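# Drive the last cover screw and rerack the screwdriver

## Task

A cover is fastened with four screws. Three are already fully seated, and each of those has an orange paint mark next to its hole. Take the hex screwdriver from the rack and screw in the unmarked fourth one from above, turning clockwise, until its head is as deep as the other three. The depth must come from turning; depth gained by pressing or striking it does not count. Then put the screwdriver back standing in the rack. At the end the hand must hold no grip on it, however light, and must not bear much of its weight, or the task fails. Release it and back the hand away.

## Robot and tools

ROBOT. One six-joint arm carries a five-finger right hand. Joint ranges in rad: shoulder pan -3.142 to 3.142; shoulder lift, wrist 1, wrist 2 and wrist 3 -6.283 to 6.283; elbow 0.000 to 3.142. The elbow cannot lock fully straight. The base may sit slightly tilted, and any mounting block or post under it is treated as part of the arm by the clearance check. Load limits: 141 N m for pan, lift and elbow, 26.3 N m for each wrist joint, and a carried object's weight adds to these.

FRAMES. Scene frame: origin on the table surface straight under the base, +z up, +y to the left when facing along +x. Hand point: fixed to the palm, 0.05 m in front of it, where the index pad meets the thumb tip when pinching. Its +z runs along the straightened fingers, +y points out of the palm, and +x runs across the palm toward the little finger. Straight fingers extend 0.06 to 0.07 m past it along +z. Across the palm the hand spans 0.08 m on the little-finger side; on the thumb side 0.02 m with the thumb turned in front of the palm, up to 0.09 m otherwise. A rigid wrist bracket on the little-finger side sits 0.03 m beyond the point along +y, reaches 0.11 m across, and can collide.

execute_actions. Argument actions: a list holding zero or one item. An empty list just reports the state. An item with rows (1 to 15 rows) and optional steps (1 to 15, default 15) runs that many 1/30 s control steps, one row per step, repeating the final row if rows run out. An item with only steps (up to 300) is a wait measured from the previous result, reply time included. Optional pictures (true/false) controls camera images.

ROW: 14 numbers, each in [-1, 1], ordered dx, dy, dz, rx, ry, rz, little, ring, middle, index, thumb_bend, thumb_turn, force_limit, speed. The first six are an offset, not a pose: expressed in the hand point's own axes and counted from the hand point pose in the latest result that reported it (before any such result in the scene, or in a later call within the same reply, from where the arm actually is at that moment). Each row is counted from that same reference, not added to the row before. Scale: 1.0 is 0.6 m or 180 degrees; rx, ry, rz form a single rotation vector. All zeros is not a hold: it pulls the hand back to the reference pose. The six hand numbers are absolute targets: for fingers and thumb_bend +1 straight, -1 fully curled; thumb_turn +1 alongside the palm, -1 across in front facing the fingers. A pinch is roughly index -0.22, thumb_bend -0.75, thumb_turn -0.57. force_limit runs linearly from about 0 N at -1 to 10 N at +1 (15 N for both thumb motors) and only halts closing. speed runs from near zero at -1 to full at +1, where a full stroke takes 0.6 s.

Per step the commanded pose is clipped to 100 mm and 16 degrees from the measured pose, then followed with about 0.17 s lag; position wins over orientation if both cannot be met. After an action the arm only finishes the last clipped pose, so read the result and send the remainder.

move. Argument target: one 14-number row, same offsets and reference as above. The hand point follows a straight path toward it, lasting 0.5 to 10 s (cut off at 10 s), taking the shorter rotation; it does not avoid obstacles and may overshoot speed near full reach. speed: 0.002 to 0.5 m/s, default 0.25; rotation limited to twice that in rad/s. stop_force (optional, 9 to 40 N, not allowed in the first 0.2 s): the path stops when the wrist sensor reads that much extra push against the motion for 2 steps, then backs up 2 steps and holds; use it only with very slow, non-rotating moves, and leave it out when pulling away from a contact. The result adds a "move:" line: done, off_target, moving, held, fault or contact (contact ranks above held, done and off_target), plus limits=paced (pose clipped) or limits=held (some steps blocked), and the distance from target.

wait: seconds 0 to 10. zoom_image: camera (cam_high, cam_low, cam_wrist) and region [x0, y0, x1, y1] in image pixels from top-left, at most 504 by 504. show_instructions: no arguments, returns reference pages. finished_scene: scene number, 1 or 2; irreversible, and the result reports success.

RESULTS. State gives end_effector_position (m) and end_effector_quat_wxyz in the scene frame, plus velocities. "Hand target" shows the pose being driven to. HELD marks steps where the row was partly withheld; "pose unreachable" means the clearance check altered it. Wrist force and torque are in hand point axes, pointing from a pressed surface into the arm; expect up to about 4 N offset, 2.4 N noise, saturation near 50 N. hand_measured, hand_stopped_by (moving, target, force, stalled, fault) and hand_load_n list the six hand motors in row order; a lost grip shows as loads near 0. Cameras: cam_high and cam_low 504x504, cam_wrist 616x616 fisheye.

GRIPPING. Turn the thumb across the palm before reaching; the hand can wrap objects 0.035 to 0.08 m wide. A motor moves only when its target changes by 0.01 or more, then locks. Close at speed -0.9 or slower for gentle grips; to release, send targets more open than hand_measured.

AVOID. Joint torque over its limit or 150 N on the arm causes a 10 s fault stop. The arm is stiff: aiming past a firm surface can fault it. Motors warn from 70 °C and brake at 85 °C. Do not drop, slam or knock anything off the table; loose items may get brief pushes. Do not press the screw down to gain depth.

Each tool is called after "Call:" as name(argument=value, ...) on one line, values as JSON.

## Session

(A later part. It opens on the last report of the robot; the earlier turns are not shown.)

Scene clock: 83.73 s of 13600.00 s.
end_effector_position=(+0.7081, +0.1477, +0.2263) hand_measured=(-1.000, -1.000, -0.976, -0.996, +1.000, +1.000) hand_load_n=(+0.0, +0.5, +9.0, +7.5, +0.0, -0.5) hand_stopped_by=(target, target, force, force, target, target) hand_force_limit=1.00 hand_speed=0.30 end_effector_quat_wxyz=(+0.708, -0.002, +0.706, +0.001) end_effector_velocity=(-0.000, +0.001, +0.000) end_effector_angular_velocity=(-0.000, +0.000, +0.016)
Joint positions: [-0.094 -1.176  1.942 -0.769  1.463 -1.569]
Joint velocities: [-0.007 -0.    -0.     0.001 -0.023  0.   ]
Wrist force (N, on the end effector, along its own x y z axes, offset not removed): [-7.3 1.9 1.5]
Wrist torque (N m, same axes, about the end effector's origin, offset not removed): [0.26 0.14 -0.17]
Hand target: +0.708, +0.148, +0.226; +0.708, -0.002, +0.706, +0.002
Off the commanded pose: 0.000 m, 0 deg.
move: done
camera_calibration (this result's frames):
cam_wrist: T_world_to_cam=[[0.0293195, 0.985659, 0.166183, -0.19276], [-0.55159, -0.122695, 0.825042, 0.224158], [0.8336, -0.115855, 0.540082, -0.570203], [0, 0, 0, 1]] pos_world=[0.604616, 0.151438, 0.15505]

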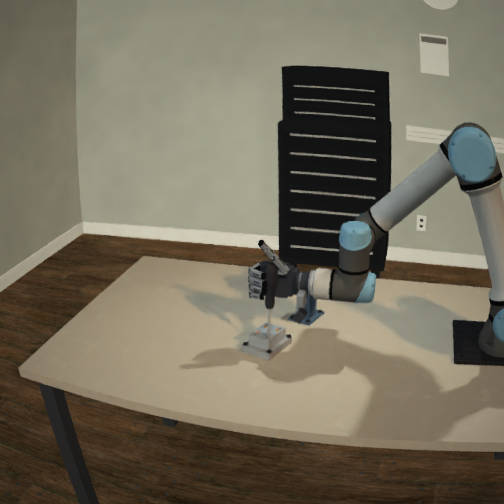

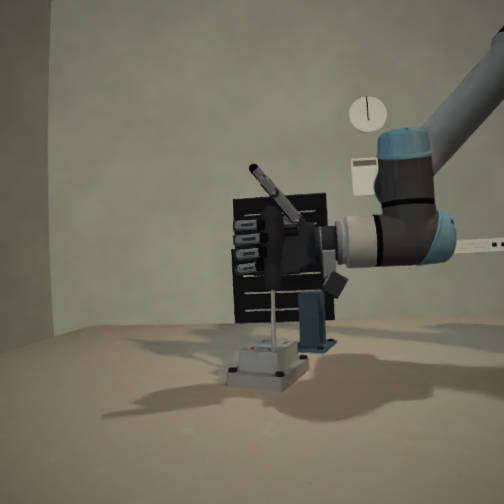

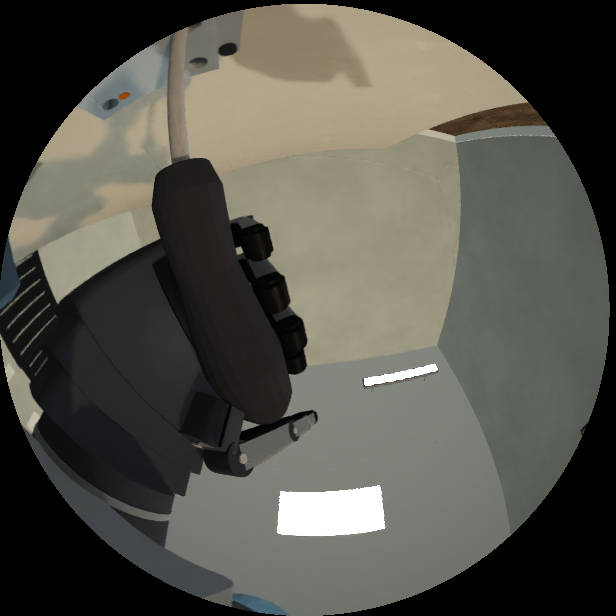

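Call:
move(target=[-0.001,0,0.005,0,0,0,-1,-1,-1,-1,1,1,1,0.3], speed=0.004)

Call:
zoom_image(camera="cam_low", region=[250,325,290,365])

Call:
zoom_image(camera="cam_high", region=[250,320,285,355])

Scene clock: 85.97 s of 13600.00 s.
end_effector_position=(+0.7109, +0.1477, +0.2269) hand_measured=(-1.000, -1.000, -0.976, -0.996, +1.000, +1.000) hand_load_n=(+0.0, +0.0, +8.5, +8.0, +0.0, +0.0) hand_stopped_by=(target, target, force, force, target, target) hand_force_limit=1.00 hand_speed=0.30 end_effector_quat_wxyz=(+0.708, -0.002, +0.706, +0.001) end_effector_velocity=(+0.001, +0.000, +0.000) end_effector_angular_velocity=(-0.000, -0.000, +0.000)
Joint positions: [-0.093 -1.172  1.933 -0.764  1.463 -1.569]
Joint velocities: [ 0.     0.001 -0.003  0.001  0.    -0.   ]
Wrist force (N, on the end effector, along its own x y z axes, offset not removed): [0.1 1.9 1.0]
Wrist torque (N m, same axes, about the end effector's origin, offset not removed): [0.31 0.02 -0.03]
Hand target: +0.711, +0.148, +0.227; +0.708, -0.002, +0.706, +0.001
Off the commanded pose: 0.000 m, 0 deg.
move: done
camera_calibration (this result's frames):
cam_wrist: T_world_to_cam=[[0.0292364, 0.985661, 0.166186, -0.192889], [-0.551569, -0.122746, 0.825049, 0.225257], [0.833617, -0.115784, 0.540071, -0.572914], [0, 0, 0, 1]] pos_world=[0.607475, 0.151438, 0.155622]

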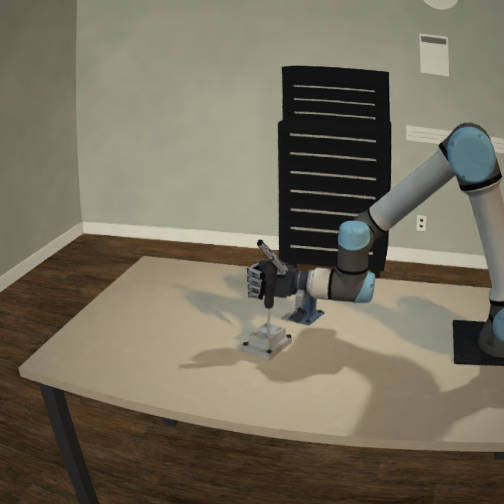

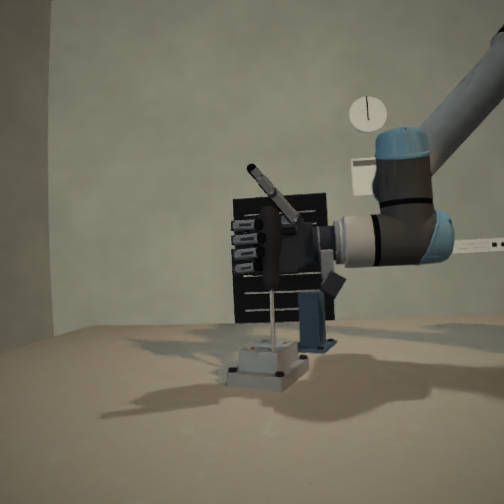

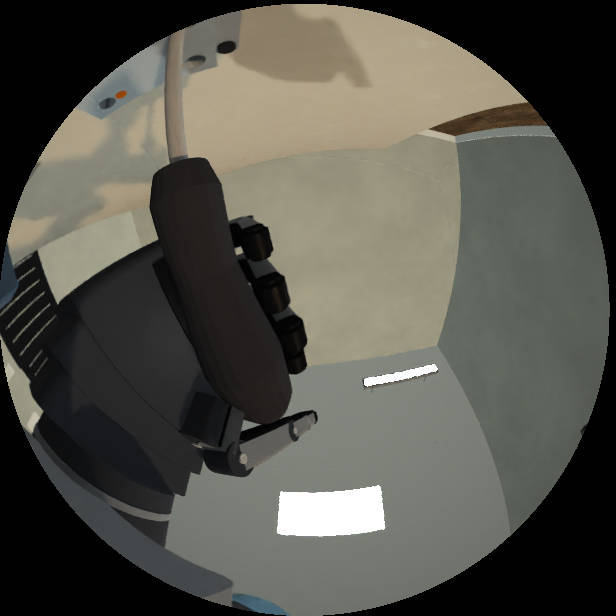

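Region (250, 325, 290, 365) of cam_low's 504x504 image, scaled by 12.600, with more detail than that image has.

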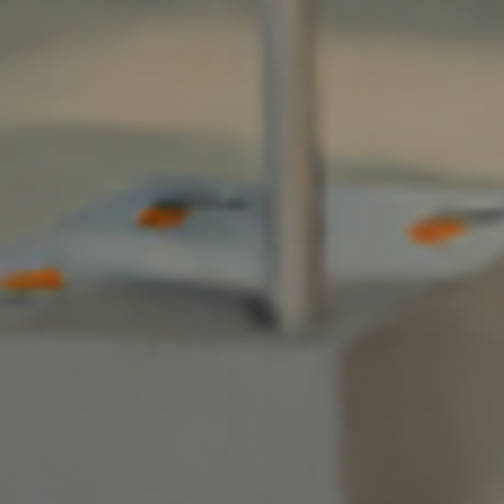

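Region (250, 320, 285, 355) of cam_high's 504x504 image, scaled by 14.400, with more detail than that image has.

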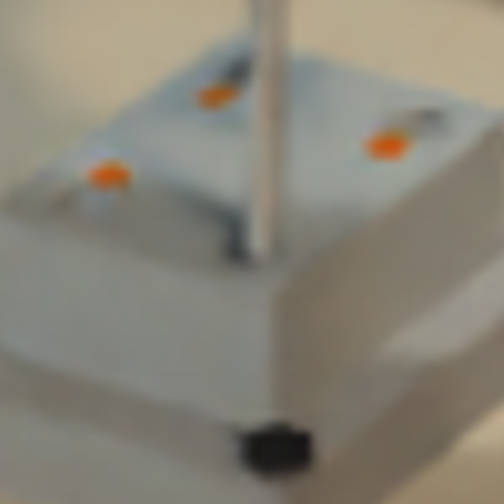

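Call:
move(target=[0,0,-0.002,0,0,0,-0.85,-0.85,-0.83,-0.85,1,1,1,0.3], speed=0.004)

Call:
zoom_image(camera="cam_low", region=[220,260,330,370])

Call:
move(target=[0,0,0,0,0,0,-1,-1,-1,-1,1,1,1,0.3])

Call:
move(target=[0.004,0,0,0,0,0,-1,-1,-1,-1,1,1,1,0.3], speed=0.002, stop_force=9)

Call:
move(target=[0,-0.0256,0.0094,0.0833,0,0,-1,-1,-1,-1,1,1,1,0.3], speed=0.04)

Call:
move(target=[0,-0.0256,0.0094,0.0833,0,0,-1,-1,-1,-1,1,1,1,0.3], speed=0.04)

Call:
zoom_image(camera="cam_low", region=[220,260,330,370])

Scene clock: 88.80 s of 13600.00 s.
end_effector_position=(+0.7098, +0.1478, +0.2269) hand_measured=(-0.850, -0.850, -0.830, -0.850, +1.000, +1.000) hand_load_n=(+0.0, +0.0, +0.0, +0.0, +0.0, +0.0) hand_stopped_by=(target, target, target, target, target, target) hand_force_limit=1.00 hand_speed=0.30 end_effector_quat_wxyz=(+0.708, -0.002, +0.706, +0.001) end_effector_velocity=(-0.001, -0.002, -0.000) end_effector_angular_velocity=(-0.000, +0.000, -0.002)
Joint positions: [-0.093 -1.174  1.936 -0.766  1.463 -1.569]
Joint velocities: [-0.002 -0.001  0.003 -0.002 -0.    -0.   ]
Wrist force (N, on the end effector, along its own x y z axes, offset not removed): [1.4 2.0 0.6]
Wrist torque (N m, same axes, about the end effector's origin, offset not removed): [0.36 -0.24 0.10]
Hand target: +0.710, +0.148, +0.227; +0.708, -0.002, +0.706, +0.001
Off the commanded pose: 0.000 m, 0 deg.
move: done
camera_calibration (this result's frames):
cam_wrist: T_world_to_cam=[[0.0291259, 0.985664, 0.166184, -0.192857], [-0.551569, -0.122804, 0.82504, 0.224655], [0.83362, -0.115692, 0.540085, -0.571999], [0, 0, 0, 1]] pos_world=[0.60636, 0.151505, 0.155629]

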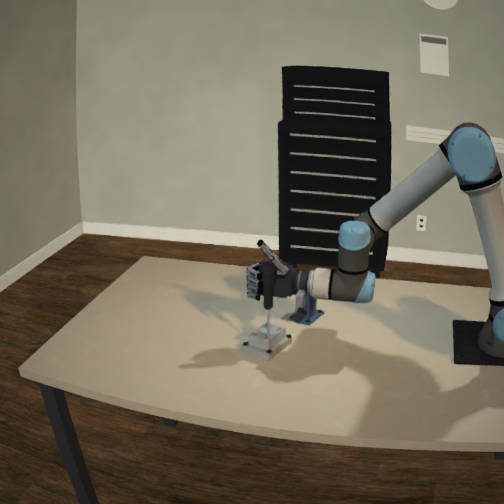

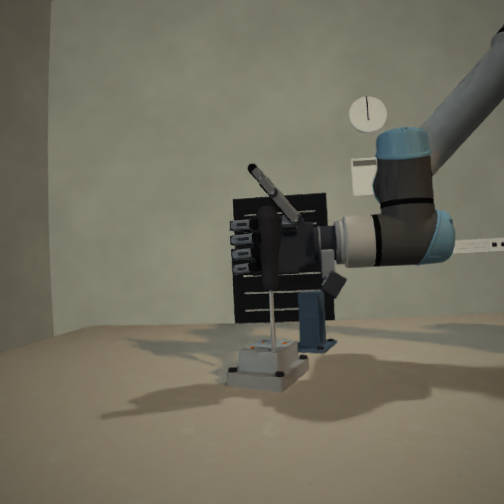

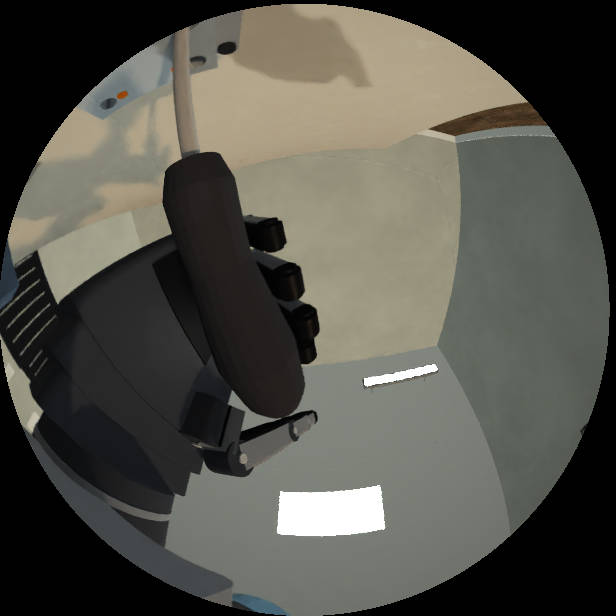

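Region (220, 260, 330, 370) of cam_low's 504x504 image, scaled by 4.582, with more detail than that image has.

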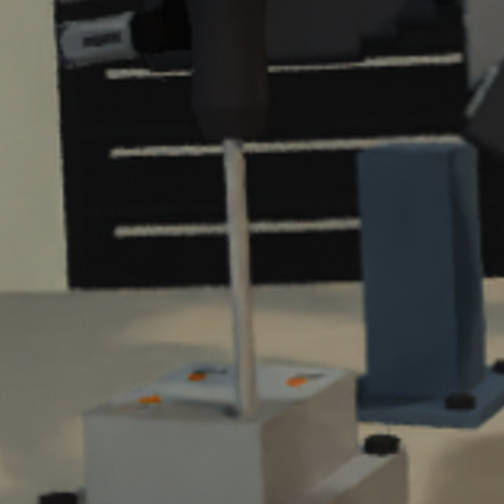

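Scene clock: 89.30 s of 13600.00 s.
end_effector_position=(+0.7098, +0.1478, +0.2269) hand_measured=(-1.000, -1.000, -0.978, -0.998, +1.000, +1.000) hand_load_n=(+0.0, +0.5, +10.5, +8.0, +0.0, +0.0) hand_stopped_by=(target, target, force, target, target, target) hand_force_limit=1.00 hand_speed=0.30 end_effector_quat_wxyz=(+0.708, -0.002, +0.706, +0.001) end_effector_velocity=(-0.000, +0.001, -0.000) end_effector_angular_velocity=(+0.000, +0.000, +0.001)
Joint positions: [-0.093 -1.174  1.936 -0.766  1.463 -1.569]
Joint velocities: [ 0.001 -0.     0.001 -0.    -0.    -0.   ]
Wrist force (N, on the end effector, along its own x y z axes, offset not removed): [-0.8 1.3 1.3]
Wrist torque (N m, same axes, about the end effector's origin, offset not removed): [0.20 -0.13 0.06]
Hand target: +0.710, +0.148, +0.227; +0.708, -0.002, +0.706, +0.001
Off the commanded pose: 0.000 m, 0 deg.
move: done
camera_calibration (this result's frames):
cam_wrist: T_world_to_cam=[[0.0291316, 0.985665, 0.166182, -0.192849], [-0.551592, -0.122796, 0.825026, 0.224655], [0.833605, -0.115699, 0.540108, -0.571979], [0, 0, 0, 1]] pos_world=[0.60634, 0.151494, 0.155632]

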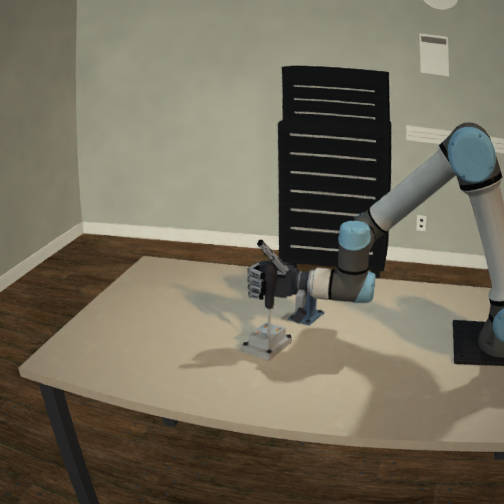

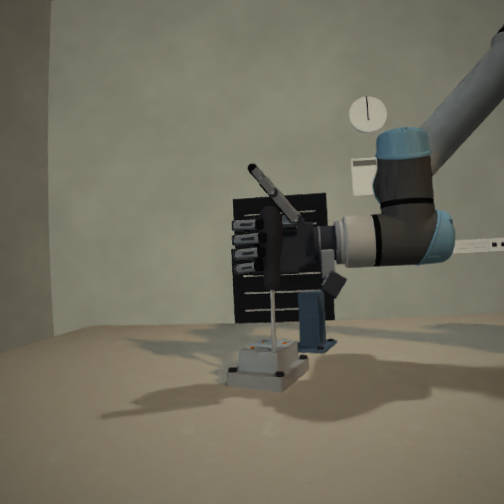

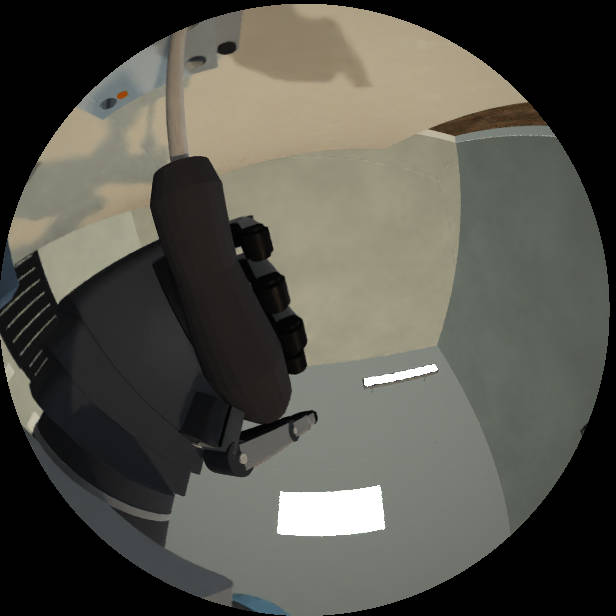

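Scene clock: 89.93 s of 13600.00 s.
end_effector_position=(+0.7098, +0.1478, +0.2265) hand_measured=(-1.000, -1.000, -0.978, -0.998, +1.000, +1.000) hand_load_n=(+0.0, +0.5, +10.0, +8.0, +0.0, +0.0) hand_stopped_by=(target, target, force, target, target, target) hand_force_limit=1.00 hand_speed=0.30 end_effector_quat_wxyz=(+0.708, -0.002, +0.706, +0.001) end_effector_velocity=(-0.000, -0.000, +0.001) end_effector_angular_velocity=(-0.000, -0.001, -0.001)
Joint positions: [-0.093 -1.173  1.936 -0.767  1.463 -1.569]
Joint velocities: [ 0.    -0.001  0.     0.     0.001  0.   ]
Wrist force (N, on the end effector, along its own x y z axes, offset not removed): [-14.4 1.8 2.6]
Wrist torque (N m, same axes, about the end effector's origin, offset not removed): [0.20 0.62 -0.41]
Hand target: +0.710, +0.148, +0.227; +0.708, -0.002, +0.706, +0.001
Off the commanded pose: 0.002 m, 0 deg.
move: contact
camera_calibration (this result's frames):
cam_wrist: T_world_to_cam=[[0.0290641, 0.985672, 0.166153, -0.192724], [-0.551924, -0.122762, 0.824809, 0.225293], [0.833388, -0.115676, 0.540448, -0.571734], [0, 0, 0, 1]] pos_world=[0.606422, 0.151484, 0.15519]

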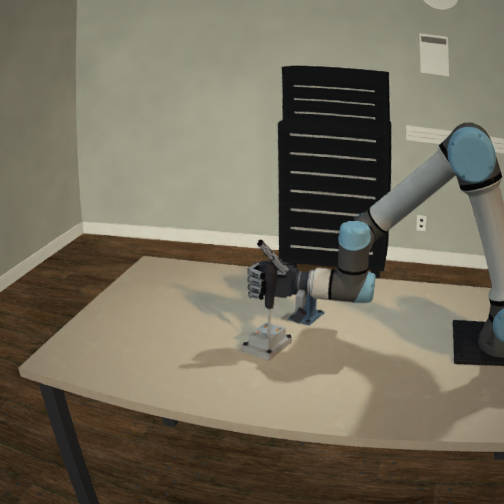

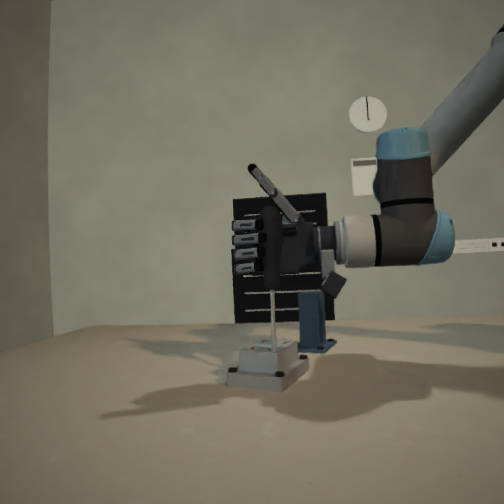

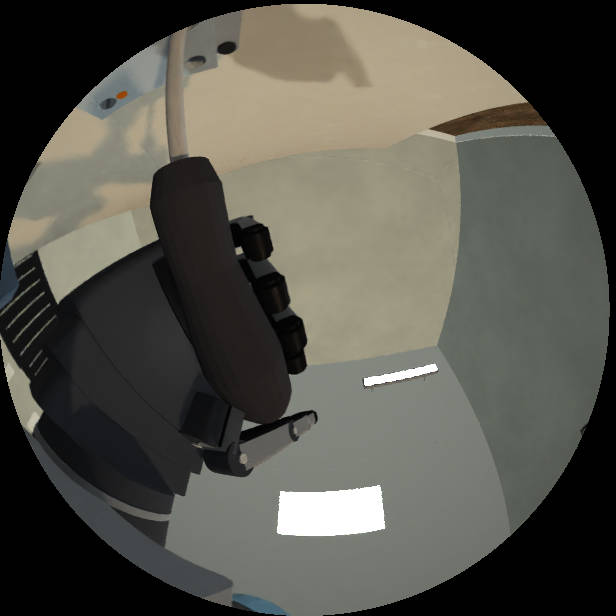

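Scene clock: 93.47 s of 13600.00 s.
end_effector_position=(+0.7155, +0.1326, +0.2265) hand_measured=(-1.000, -1.000, -0.978, -0.998, +1.000, +1.000) hand_load_n=(+0.0, +0.5, +10.0, +8.0, +0.0, +0.0) hand_stopped_by=(target, target, force, target, target, target) hand_force_limit=1.00 hand_speed=0.30 end_effector_quat_wxyz=(+0.703, +0.090, +0.700, -0.090) end_effector_velocity=(+0.000, -0.001, -0.000) end_effector_angular_velocity=(+0.000, +0.001, -0.017)
Joint positions: [ 0.019 -1.153  1.905 -0.755  1.835 -1.57 ]
Joint velocities: [ 0.007  0.003 -0.004  0.002  0.024 -0.   ]
Wrist force (N, on the end effector, along its own x y z axes, offset not removed): [-11.5 2.3 1.5]
Wrist torque (N m, same axes, about the end effector's origin, offset not removed): [0.36 0.44 -0.16]
Hand target: +0.716, +0.132, +0.227; +0.702, +0.091, +0.700, -0.091
Off the commanded pose: 0.000 m, 0 deg.
move: done
camera_calibration (this result's frames):
cam_wrist: T_world_to_cam=[[0.280964, 0.945061, 0.167089, -0.352992], [-0.565262, 0.0222573, 0.824611, 0.216901], [0.775589, -0.326135, 0.54046, -0.509013], [0, 0, 0, 1]] pos_world=[0.616569, 0.162764, 0.155224]

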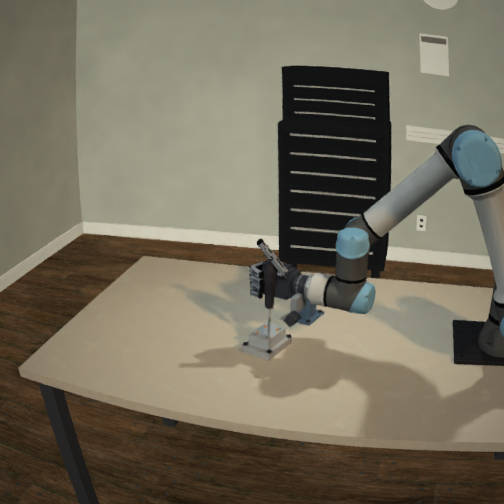

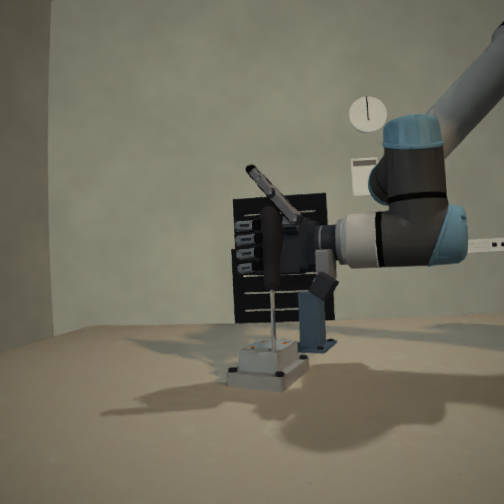

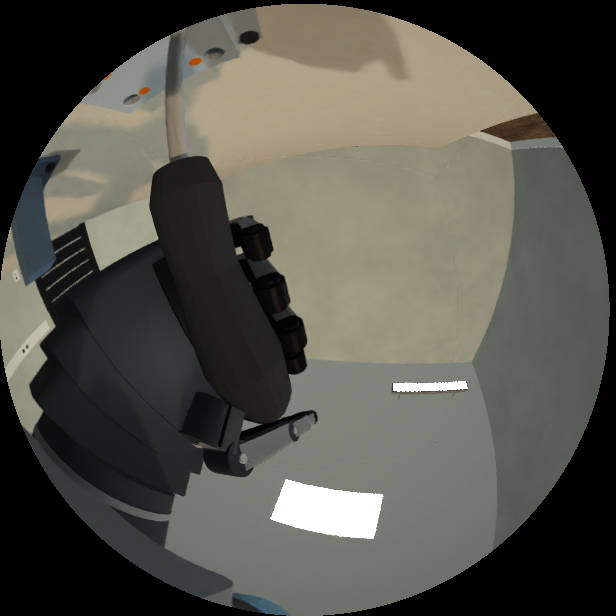

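Scene clock: 97.00 s of 13600.00 s.
end_effector_position=(+0.7171, +0.1164, +0.2265) hand_measured=(-1.000, -1.000, -0.978, -0.998, +1.000, +1.000) hand_load_n=(+0.0, +0.0, +10.0, +8.0, +0.0, +0.0) hand_stopped_by=(target, target, force, target, target, target) hand_force_limit=1.00 hand_speed=0.30 end_effector_quat_wxyz=(+0.685, +0.180, +0.683, -0.180) end_effector_velocity=(+0.000, -0.001, -0.000) end_effector_angular_velocity=(-0.000, +0.001, -0.016)
Joint positions: [ 0.122 -1.102  1.821 -0.723  2.198 -1.57 ]
Joint velocities: [ 0.006  0.005 -0.008  0.004  0.022  0.   ]
Wrist force (N, on the end effector, along its own x y z axes, offset not removed): [-13.7 2.7 1.2]
Wrist torque (N m, same axes, about the end effector's origin, offset not removed): [0.38 0.79 -0.23]
Hand target: +0.717, +0.116, +0.227; +0.685, +0.181, +0.682, -0.181
Off the commanded pose: 0.000 m, 0 deg.
move: done
camera_calibration (this result's frames):
cam_wrist: T_world_to_cam=[[0.514016, 0.841171, 0.167988, -0.493419], [-0.540913, 0.165865, 0.824562, 0.183988], [0.665734, -0.514705, 0.540257, -0.414749], [0, 0, 0, 1]] pos_world=[0.629259, 0.171059, 0.15525]

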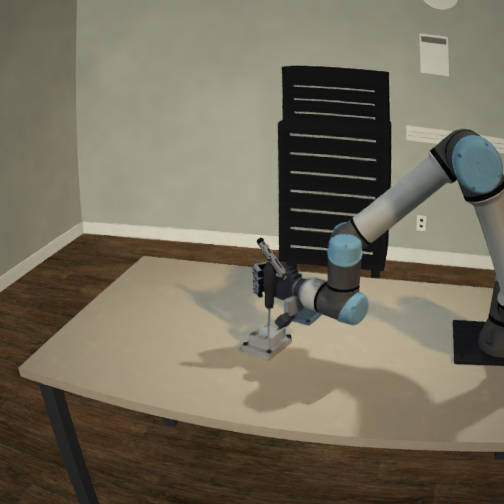

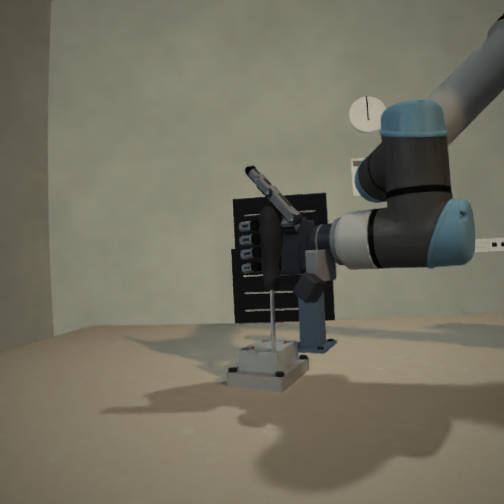

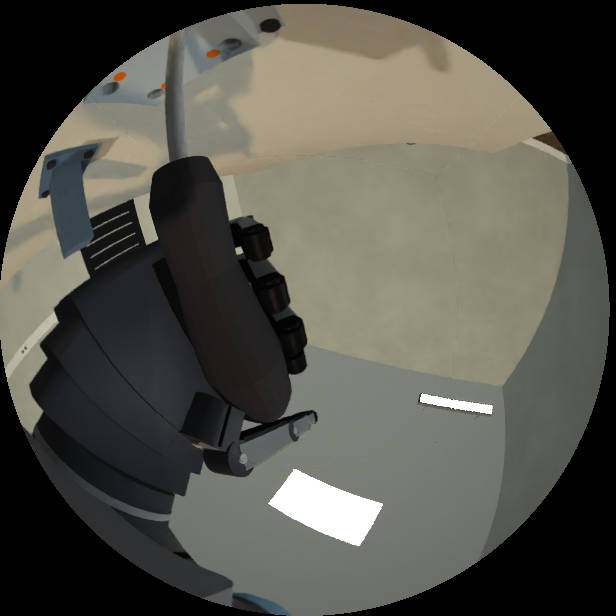

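Region (220, 260, 330, 370) of cam_low's 504x504 image, scaled by 4.582, with more detail than that image has.

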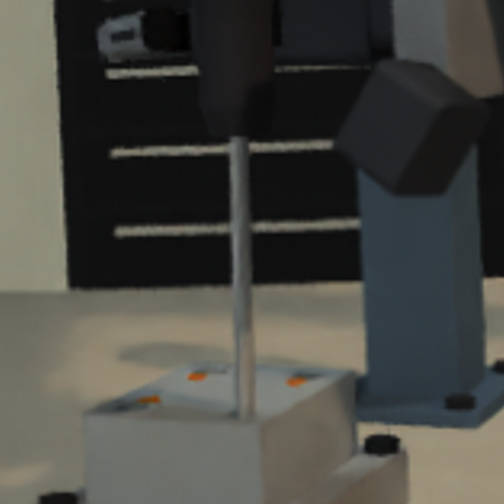

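Call:
move(target=[-0.0004,0,0,0,0,0,-0.88,-0.88,-0.86,-0.88,1,1,1,0.3], speed=0.004)

Call:
zoom_image(camera="cam_low", region=[220,260,330,370])

Call:
move(target=[0,0,0,0,0,0,-0.96,-0.96,-0.94,-0.96,1,1,0,-0.5])

Call:
move(target=[0,0.0223,-0.0157,-0.0833,0,0,-0.96,-0.96,-0.94,-0.96,1,1,0,-0.5], speed=0.04)

Call:
zoom_image(camera="cam_low", region=[220,260,330,370])

Call:
move(target=[0,0.0223,-0.0157,-0.0833,0,0,-0.96,-0.96,-0.94,-0.96,1,1,0,-0.5], speed=0.04)

Call:
zoom_image(camera="cam_low", region=[220,260,330,370])

Scene clock: 100.37 s of 13600.00 s.
end_effector_position=(+0.7171, +0.1164, +0.2268) hand_measured=(-0.880, -0.880, -0.860, -0.880, +1.000, +1.000) hand_load_n=(+0.0, +0.0, +0.0, +0.0, +0.0, +0.0) hand_stopped_by=(target, target, target, target, target, target) hand_force_limit=1.00 hand_speed=0.30 end_effector_quat_wxyz=(+0.685, +0.180, +0.683, -0.180) end_effector_velocity=(-0.000, +0.000, -0.000) end_effector_angular_velocity=(-0.000, +0.001, +0.001)
Joint positions: [ 0.123 -1.102  1.82  -0.722  2.198 -1.57 ]
Joint velocities: [ 0.    -0.001  0.001 -0.    -0.001 -0.   ]
Wrist force (N, on the end effector, along its own x y z axes, offset not removed): [0.5 2.2 1.3]
Wrist torque (N m, same axes, about the end effector's origin, offset not removed): [0.32 -0.09 0.04]
Hand target: +0.717, +0.116, +0.227; +0.685, +0.180, +0.683, -0.180
Off the commanded pose: 0.000 m, 0 deg.
move: done
camera_calibration (this result's frames):
cam_wrist: T_world_to_cam=[[0.514095, 0.841112, 0.168037, -0.493549], [-0.540923, 0.165889, 0.82455, 0.1838], [0.665663, -0.514792, 0.54026, -0.414809], [0, 0, 0, 1]] pos_world=[0.629276, 0.171099, 0.155486]

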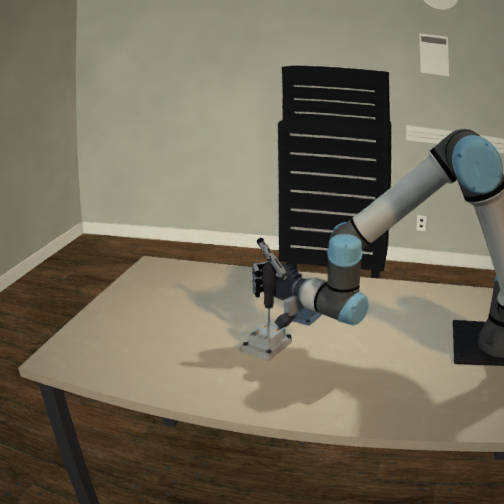

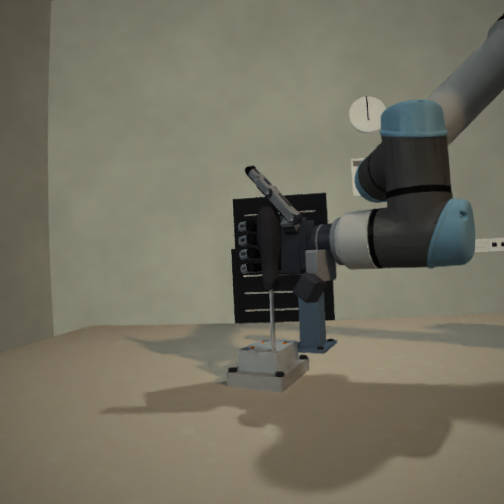

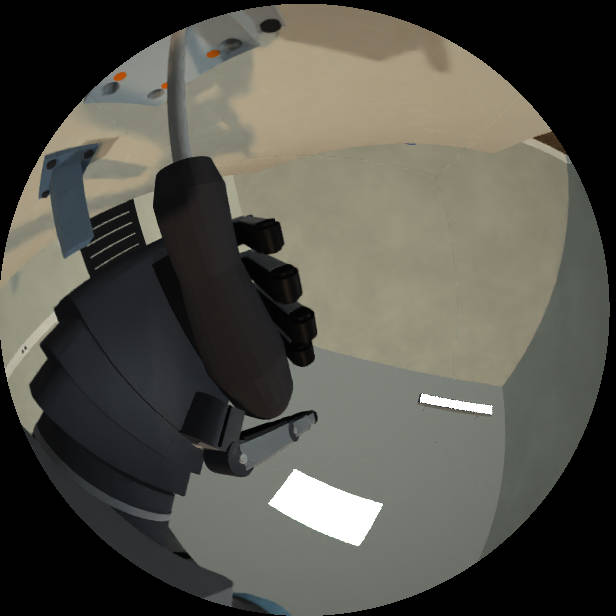

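Region (220, 260, 330, 370) of cam_low's 504x504 image, scaled by 4.582, with more detail than that image has.

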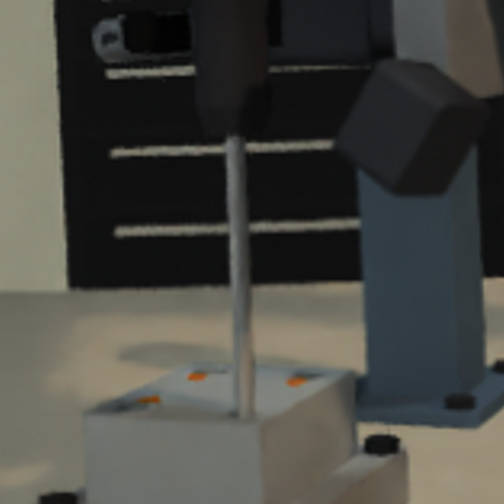

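Scene clock: 100.87 s of 13600.00 s.
end_effector_position=(+0.7171, +0.1164, +0.2268) hand_measured=(-0.960, -0.960, -0.940, -0.960, +1.000, +1.000) hand_load_n=(+0.0, +0.0, +0.0, +0.0, +0.0, +0.0) hand_stopped_by=(target, target, target, target, target, target) hand_force_limit=0.00 hand_speed=-0.50 end_effector_quat_wxyz=(+0.685, +0.180, +0.683, -0.180) end_effector_velocity=(+0.000, -0.000, +0.000) end_effector_angular_velocity=(+0.000, +0.000, -0.001)
Joint positions: [ 0.123 -1.102  1.82  -0.722  2.198 -1.57 ]
Joint velocities: [-0.     0.    -0.001  0.001  0.001  0.   ]
Wrist force (N, on the end effector, along its own x y z axes, offset not removed): [-0.8 1.5 1.7]
Wrist torque (N m, same axes, about the end effector's origin, offset not removed): [0.24 0.11 -0.03]
Hand target: +0.717, +0.116, +0.227; +0.685, +0.180, +0.683, -0.180
Off the commanded pose: 0.000 m, 0 deg.
move: done
camera_calibration (this result's frames):
cam_wrist: T_world_to_cam=[[0.514069, 0.841126, 0.168047, -0.493529], [-0.540942, 0.165873, 0.824541, 0.183812], [0.665669, -0.514774, 0.540271, -0.414823], [0, 0, 0, 1]] pos_world=[0.629274, 0.171091, 0.155492]

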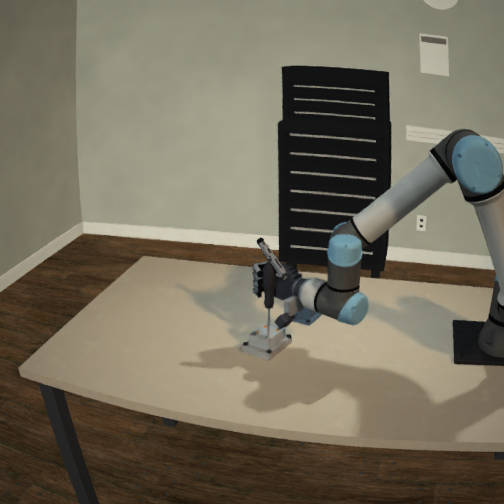

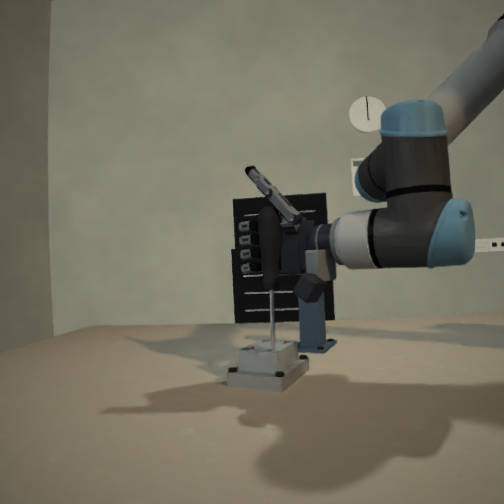

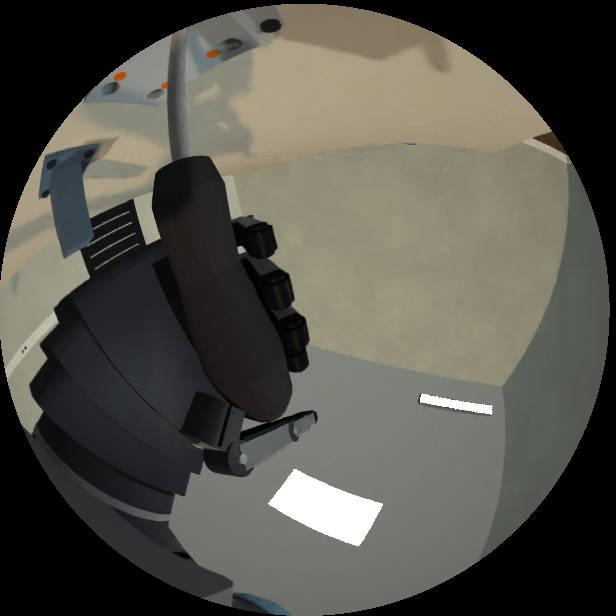

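Scene clock: 104.40 s of 13600.00 s.
end_effector_position=(+0.7155, +0.1326, +0.2268) hand_measured=(-0.960, -0.960, -0.940, -0.960, +1.000, +1.000) hand_load_n=(+0.0, +0.0, +0.0, +0.0, +0.0, +0.0) hand_stopped_by=(target, target, target, target, target, target) hand_force_limit=0.00 hand_speed=-0.50 end_effector_quat_wxyz=(+0.703, +0.090, +0.700, -0.090) end_effector_velocity=(+0.000, +0.001, +0.000) end_effector_angular_velocity=(-0.000, -0.000, +0.017)
Joint positions: [ 0.019 -1.154  1.905 -0.755  1.835 -1.57 ]
Joint velocities: [-0.008 -0.002  0.004 -0.002 -0.025  0.   ]
Wrist force (N, on the end effector, along its own x y z axes, offset not removed): [0.1 0.7 0.1]
Wrist torque (N m, same axes, about the end effector's origin, offset not removed): [0.21 -0.08 0.02]
Hand target: +0.715, +0.133, +0.227; +0.703, +0.089, +0.700, -0.089
Off the commanded pose: 0.000 m, 0 deg.
move: done
camera_calibration (this result's frames):
cam_wrist: T_world_to_cam=[[0.281027, 0.945037, 0.167118, -0.353092], [-0.565304, 0.0222881, 0.824581, 0.216709], [0.775535, -0.326202, 0.540497, -0.509063], [0, 0, 0, 1]] pos_world=[0.616531, 0.162798, 0.155462]

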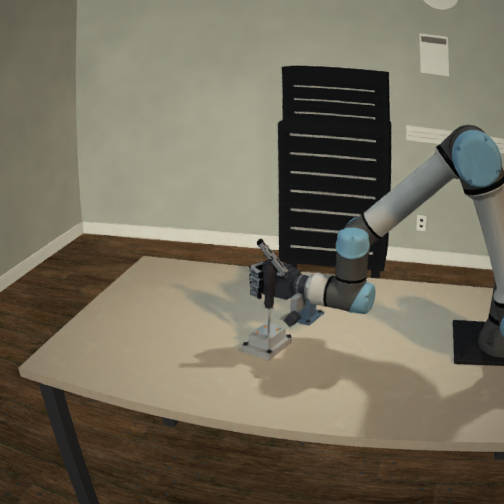

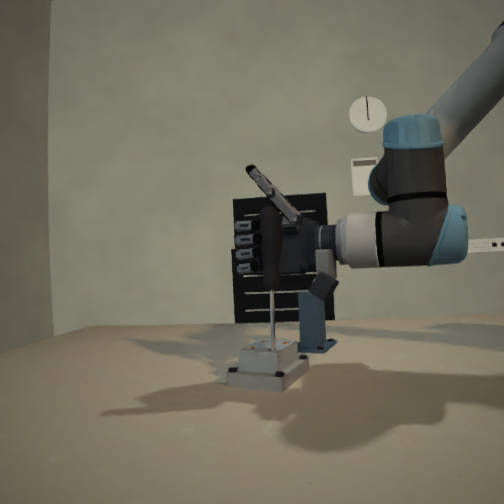

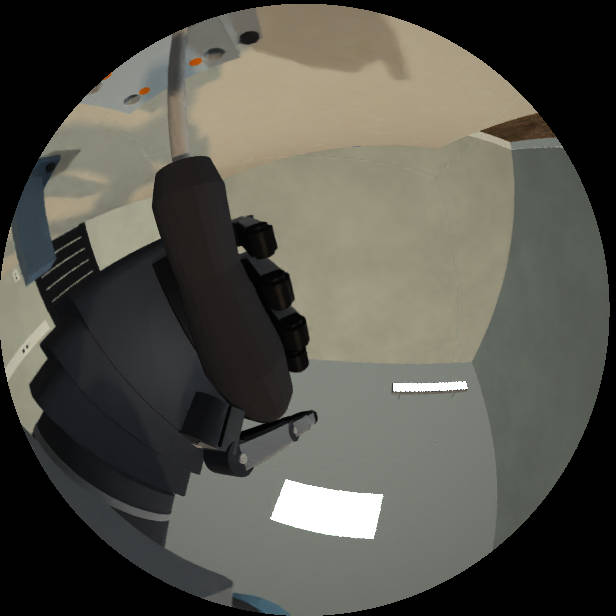

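Region (220, 260, 330, 370) of cam_low's 504x504 image, scaled by 4.582, with more detail than that image has.

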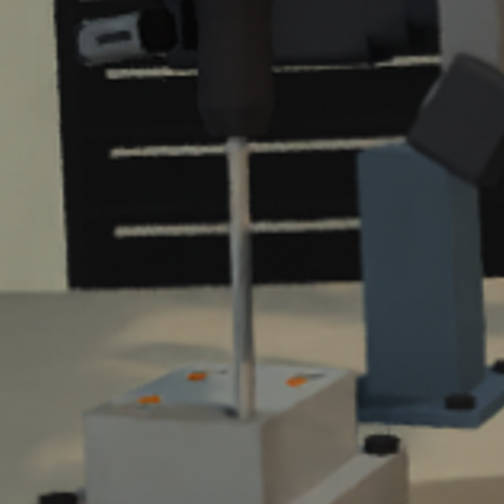

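Scene clock: 107.93 s of 13600.00 s.
end_effector_position=(+0.7097, +0.1478, +0.2267) hand_measured=(-0.960, -0.960, -0.940, -0.960, +1.000, +1.000) hand_load_n=(+0.0, +0.0, +0.0, +0.0, +0.0, +0.0) hand_stopped_by=(target, target, target, target, target, target) hand_force_limit=0.00 hand_speed=-0.50 end_effector_quat_wxyz=(+0.708, -0.002, +0.706, +0.001) end_effector_velocity=(-0.000, +0.001, +0.000) end_effector_angular_velocity=(-0.000, -0.000, +0.017)
Joint positions: [-0.093 -1.174  1.936 -0.767  1.463 -1.569]
Joint velocities: [-0.007  0.    -0.     0.    -0.024  0.   ]
Wrist force (N, on the end effector, along its own x y z axes, offset not removed): [0.7 3.1 2.5]
Wrist torque (N m, same axes, about the end effector's origin, offset not removed): [0.44 -0.20 0.11]
Hand target: +0.710, +0.148, +0.227; +0.708, -0.002, +0.706, +0.002
Off the commanded pose: 0.000 m, 0 deg.
move: done
camera_calibration (this result's frames):
cam_wrist: T_world_to_cam=[[0.0291222, 0.985668, 0.166162, -0.192819], [-0.55198, -0.122731, 0.824776, 0.225073], [0.833349, -0.115738, 0.540495, -0.571736], [0, 0, 0, 1]] pos_world=[0.606306, 0.151508, 0.155425]

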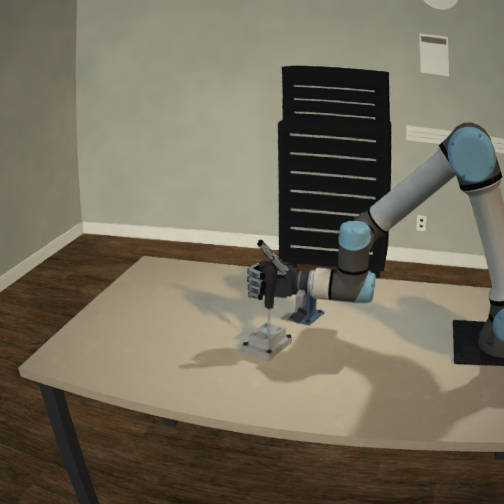

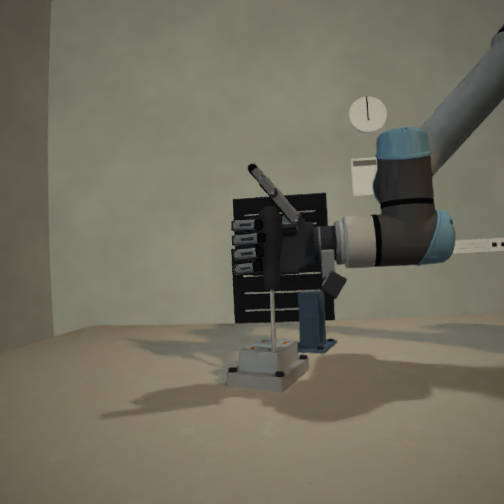

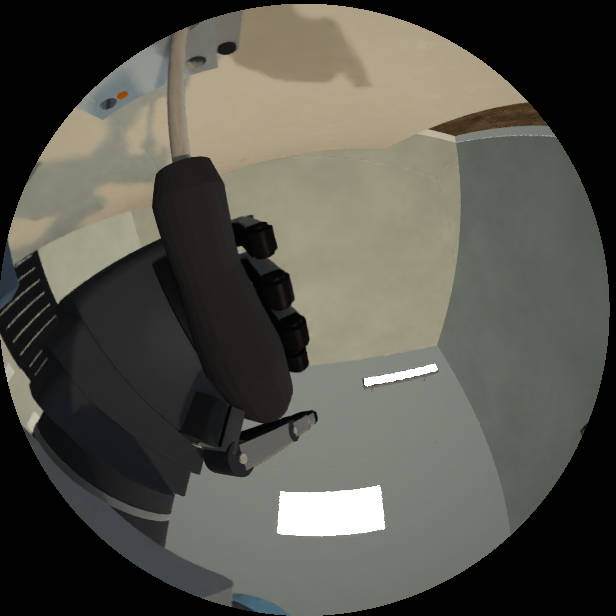

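Region (220, 260, 330, 370) of cam_low's 504x504 image, scaled by 4.582, with more detail than that image has.

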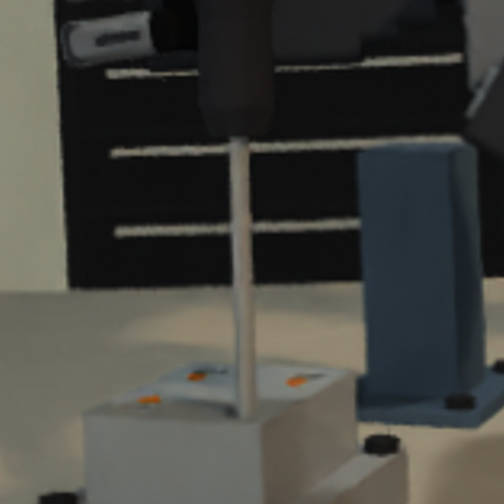

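Call:
execute_actions(actions=[])

Scene clock: 110.63 s of 13600.00 s.
end_effector_position=(+0.7097, +0.1479, +0.2267) hand_measured=(-0.960, -0.960, -0.940, -0.960, +1.000, +1.000) hand_load_n=(+0.0, +0.0, +0.0, +0.0, +0.0, +0.0) hand_stopped_by=(target, target, target, target, target, target) hand_force_limit=0.00 hand_speed=-0.50 end_effector_quat_wxyz=(+0.708, -0.002, +0.706, +0.002) end_effector_velocity=(-0.000, -0.000, -0.000) end_effector_angular_velocity=(+0.000, +0.001, -0.000)
Joint positions: [-0.094 -1.174  1.936 -0.767  1.46  -1.569]
Joint velocities: [-0.     0.     0.     0.001  0.     0.   ]
Wrist force (N, on the end effector, along its own x y z axes, offset not removed): [0.2 2.3 0.4]
Wrist torque (N m, same axes, about the end effector's origin, offset not removed): [0.47 -0.03 -0.01]
Hand target: +0.710, +0.148, +0.227; +0.708, -0.002, +0.706, +0.002
Off the commanded pose: 0.000 m, 0 deg.
Steps of this call (steps 1 to 81: nothing new was sent). Readings (end_effector_position | what the end effector reports):
1: (+0.7097, +0.1478, +0.2267) | hand_measured=(-0.960, -0.960, -0.940, -0.960, +1.000, +1.000) hand_load_n=(+0.0, +0.0, +0.0, +0.0, +0.0, +0.0) hand_stopped_by=(target, target, target, target, target, target) hand_force_limit=0.00 hand_speed=-0.50
2: (+0.7097, +0.1478, +0.2267) | hand_measured=(-0.960, -0.960, -0.940, -0.960, +1.000, +1.000) hand_load_n=(+0.0, +0.0, +0.0, +0.0, +0.0, +0.0) hand_stopped_by=(target, target, target, target, target, target) hand_force_limit=0.00 hand_speed=-0.50
4: (+0.7097, +0.1479, +0.2267) | hand_measured=(-0.960, -0.960, -0.940, -0.960, +1.000, +1.000) hand_load_n=(+0.0, +0.0, +0.0, +0.0, +0.0, +0.0) hand_stopped_by=(target, target, target, target, target, target) hand_force_limit=0.00 hand_speed=-0.50
8: (+0.7097, +0.1479, +0.2267) | hand_measured=(-0.960, -0.960, -0.940, -0.960, +1.000, +1.000) hand_load_n=(+0.0, +0.0, +0.0, +0.0, +0.0, +0.0) hand_stopped_by=(target, target, target, target, target, target) hand_force_limit=0.00 hand_speed=-0.50
81: the state above
camera_calibration (this result's frames):
cam_wrist: T_world_to_cam=[[0.0270057, 0.985731, 0.166151, -0.191441], [-0.55172, -0.123905, 0.824774, 0.225069], [0.833592, -0.113942, 0.540501, -0.572153], [0, 0, 0, 1]] pos_world=[0.606288, 0.151404, 0.155426]

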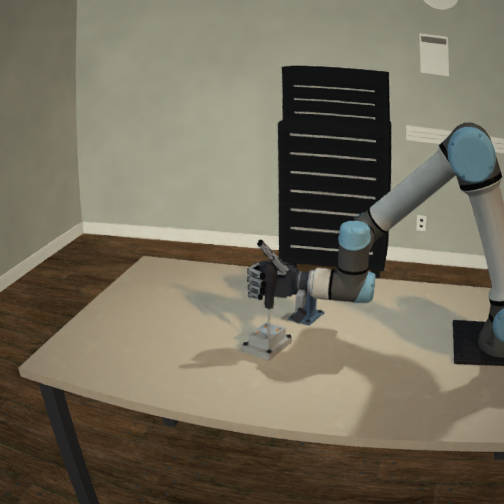

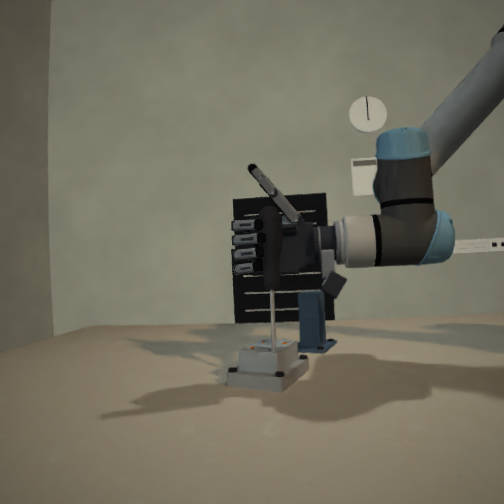

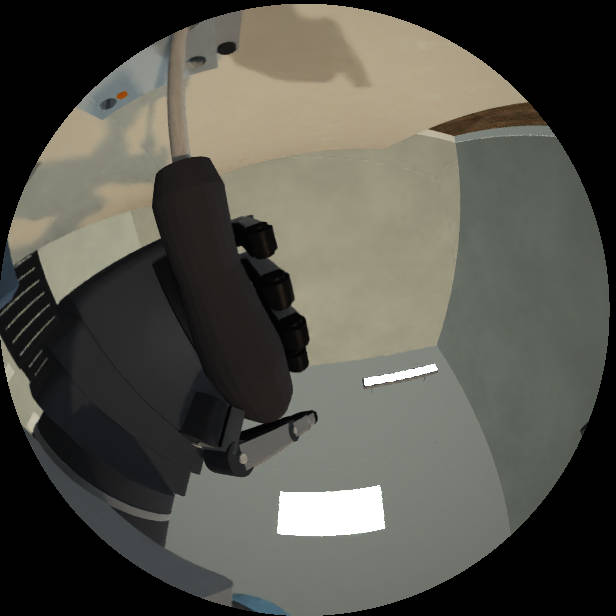

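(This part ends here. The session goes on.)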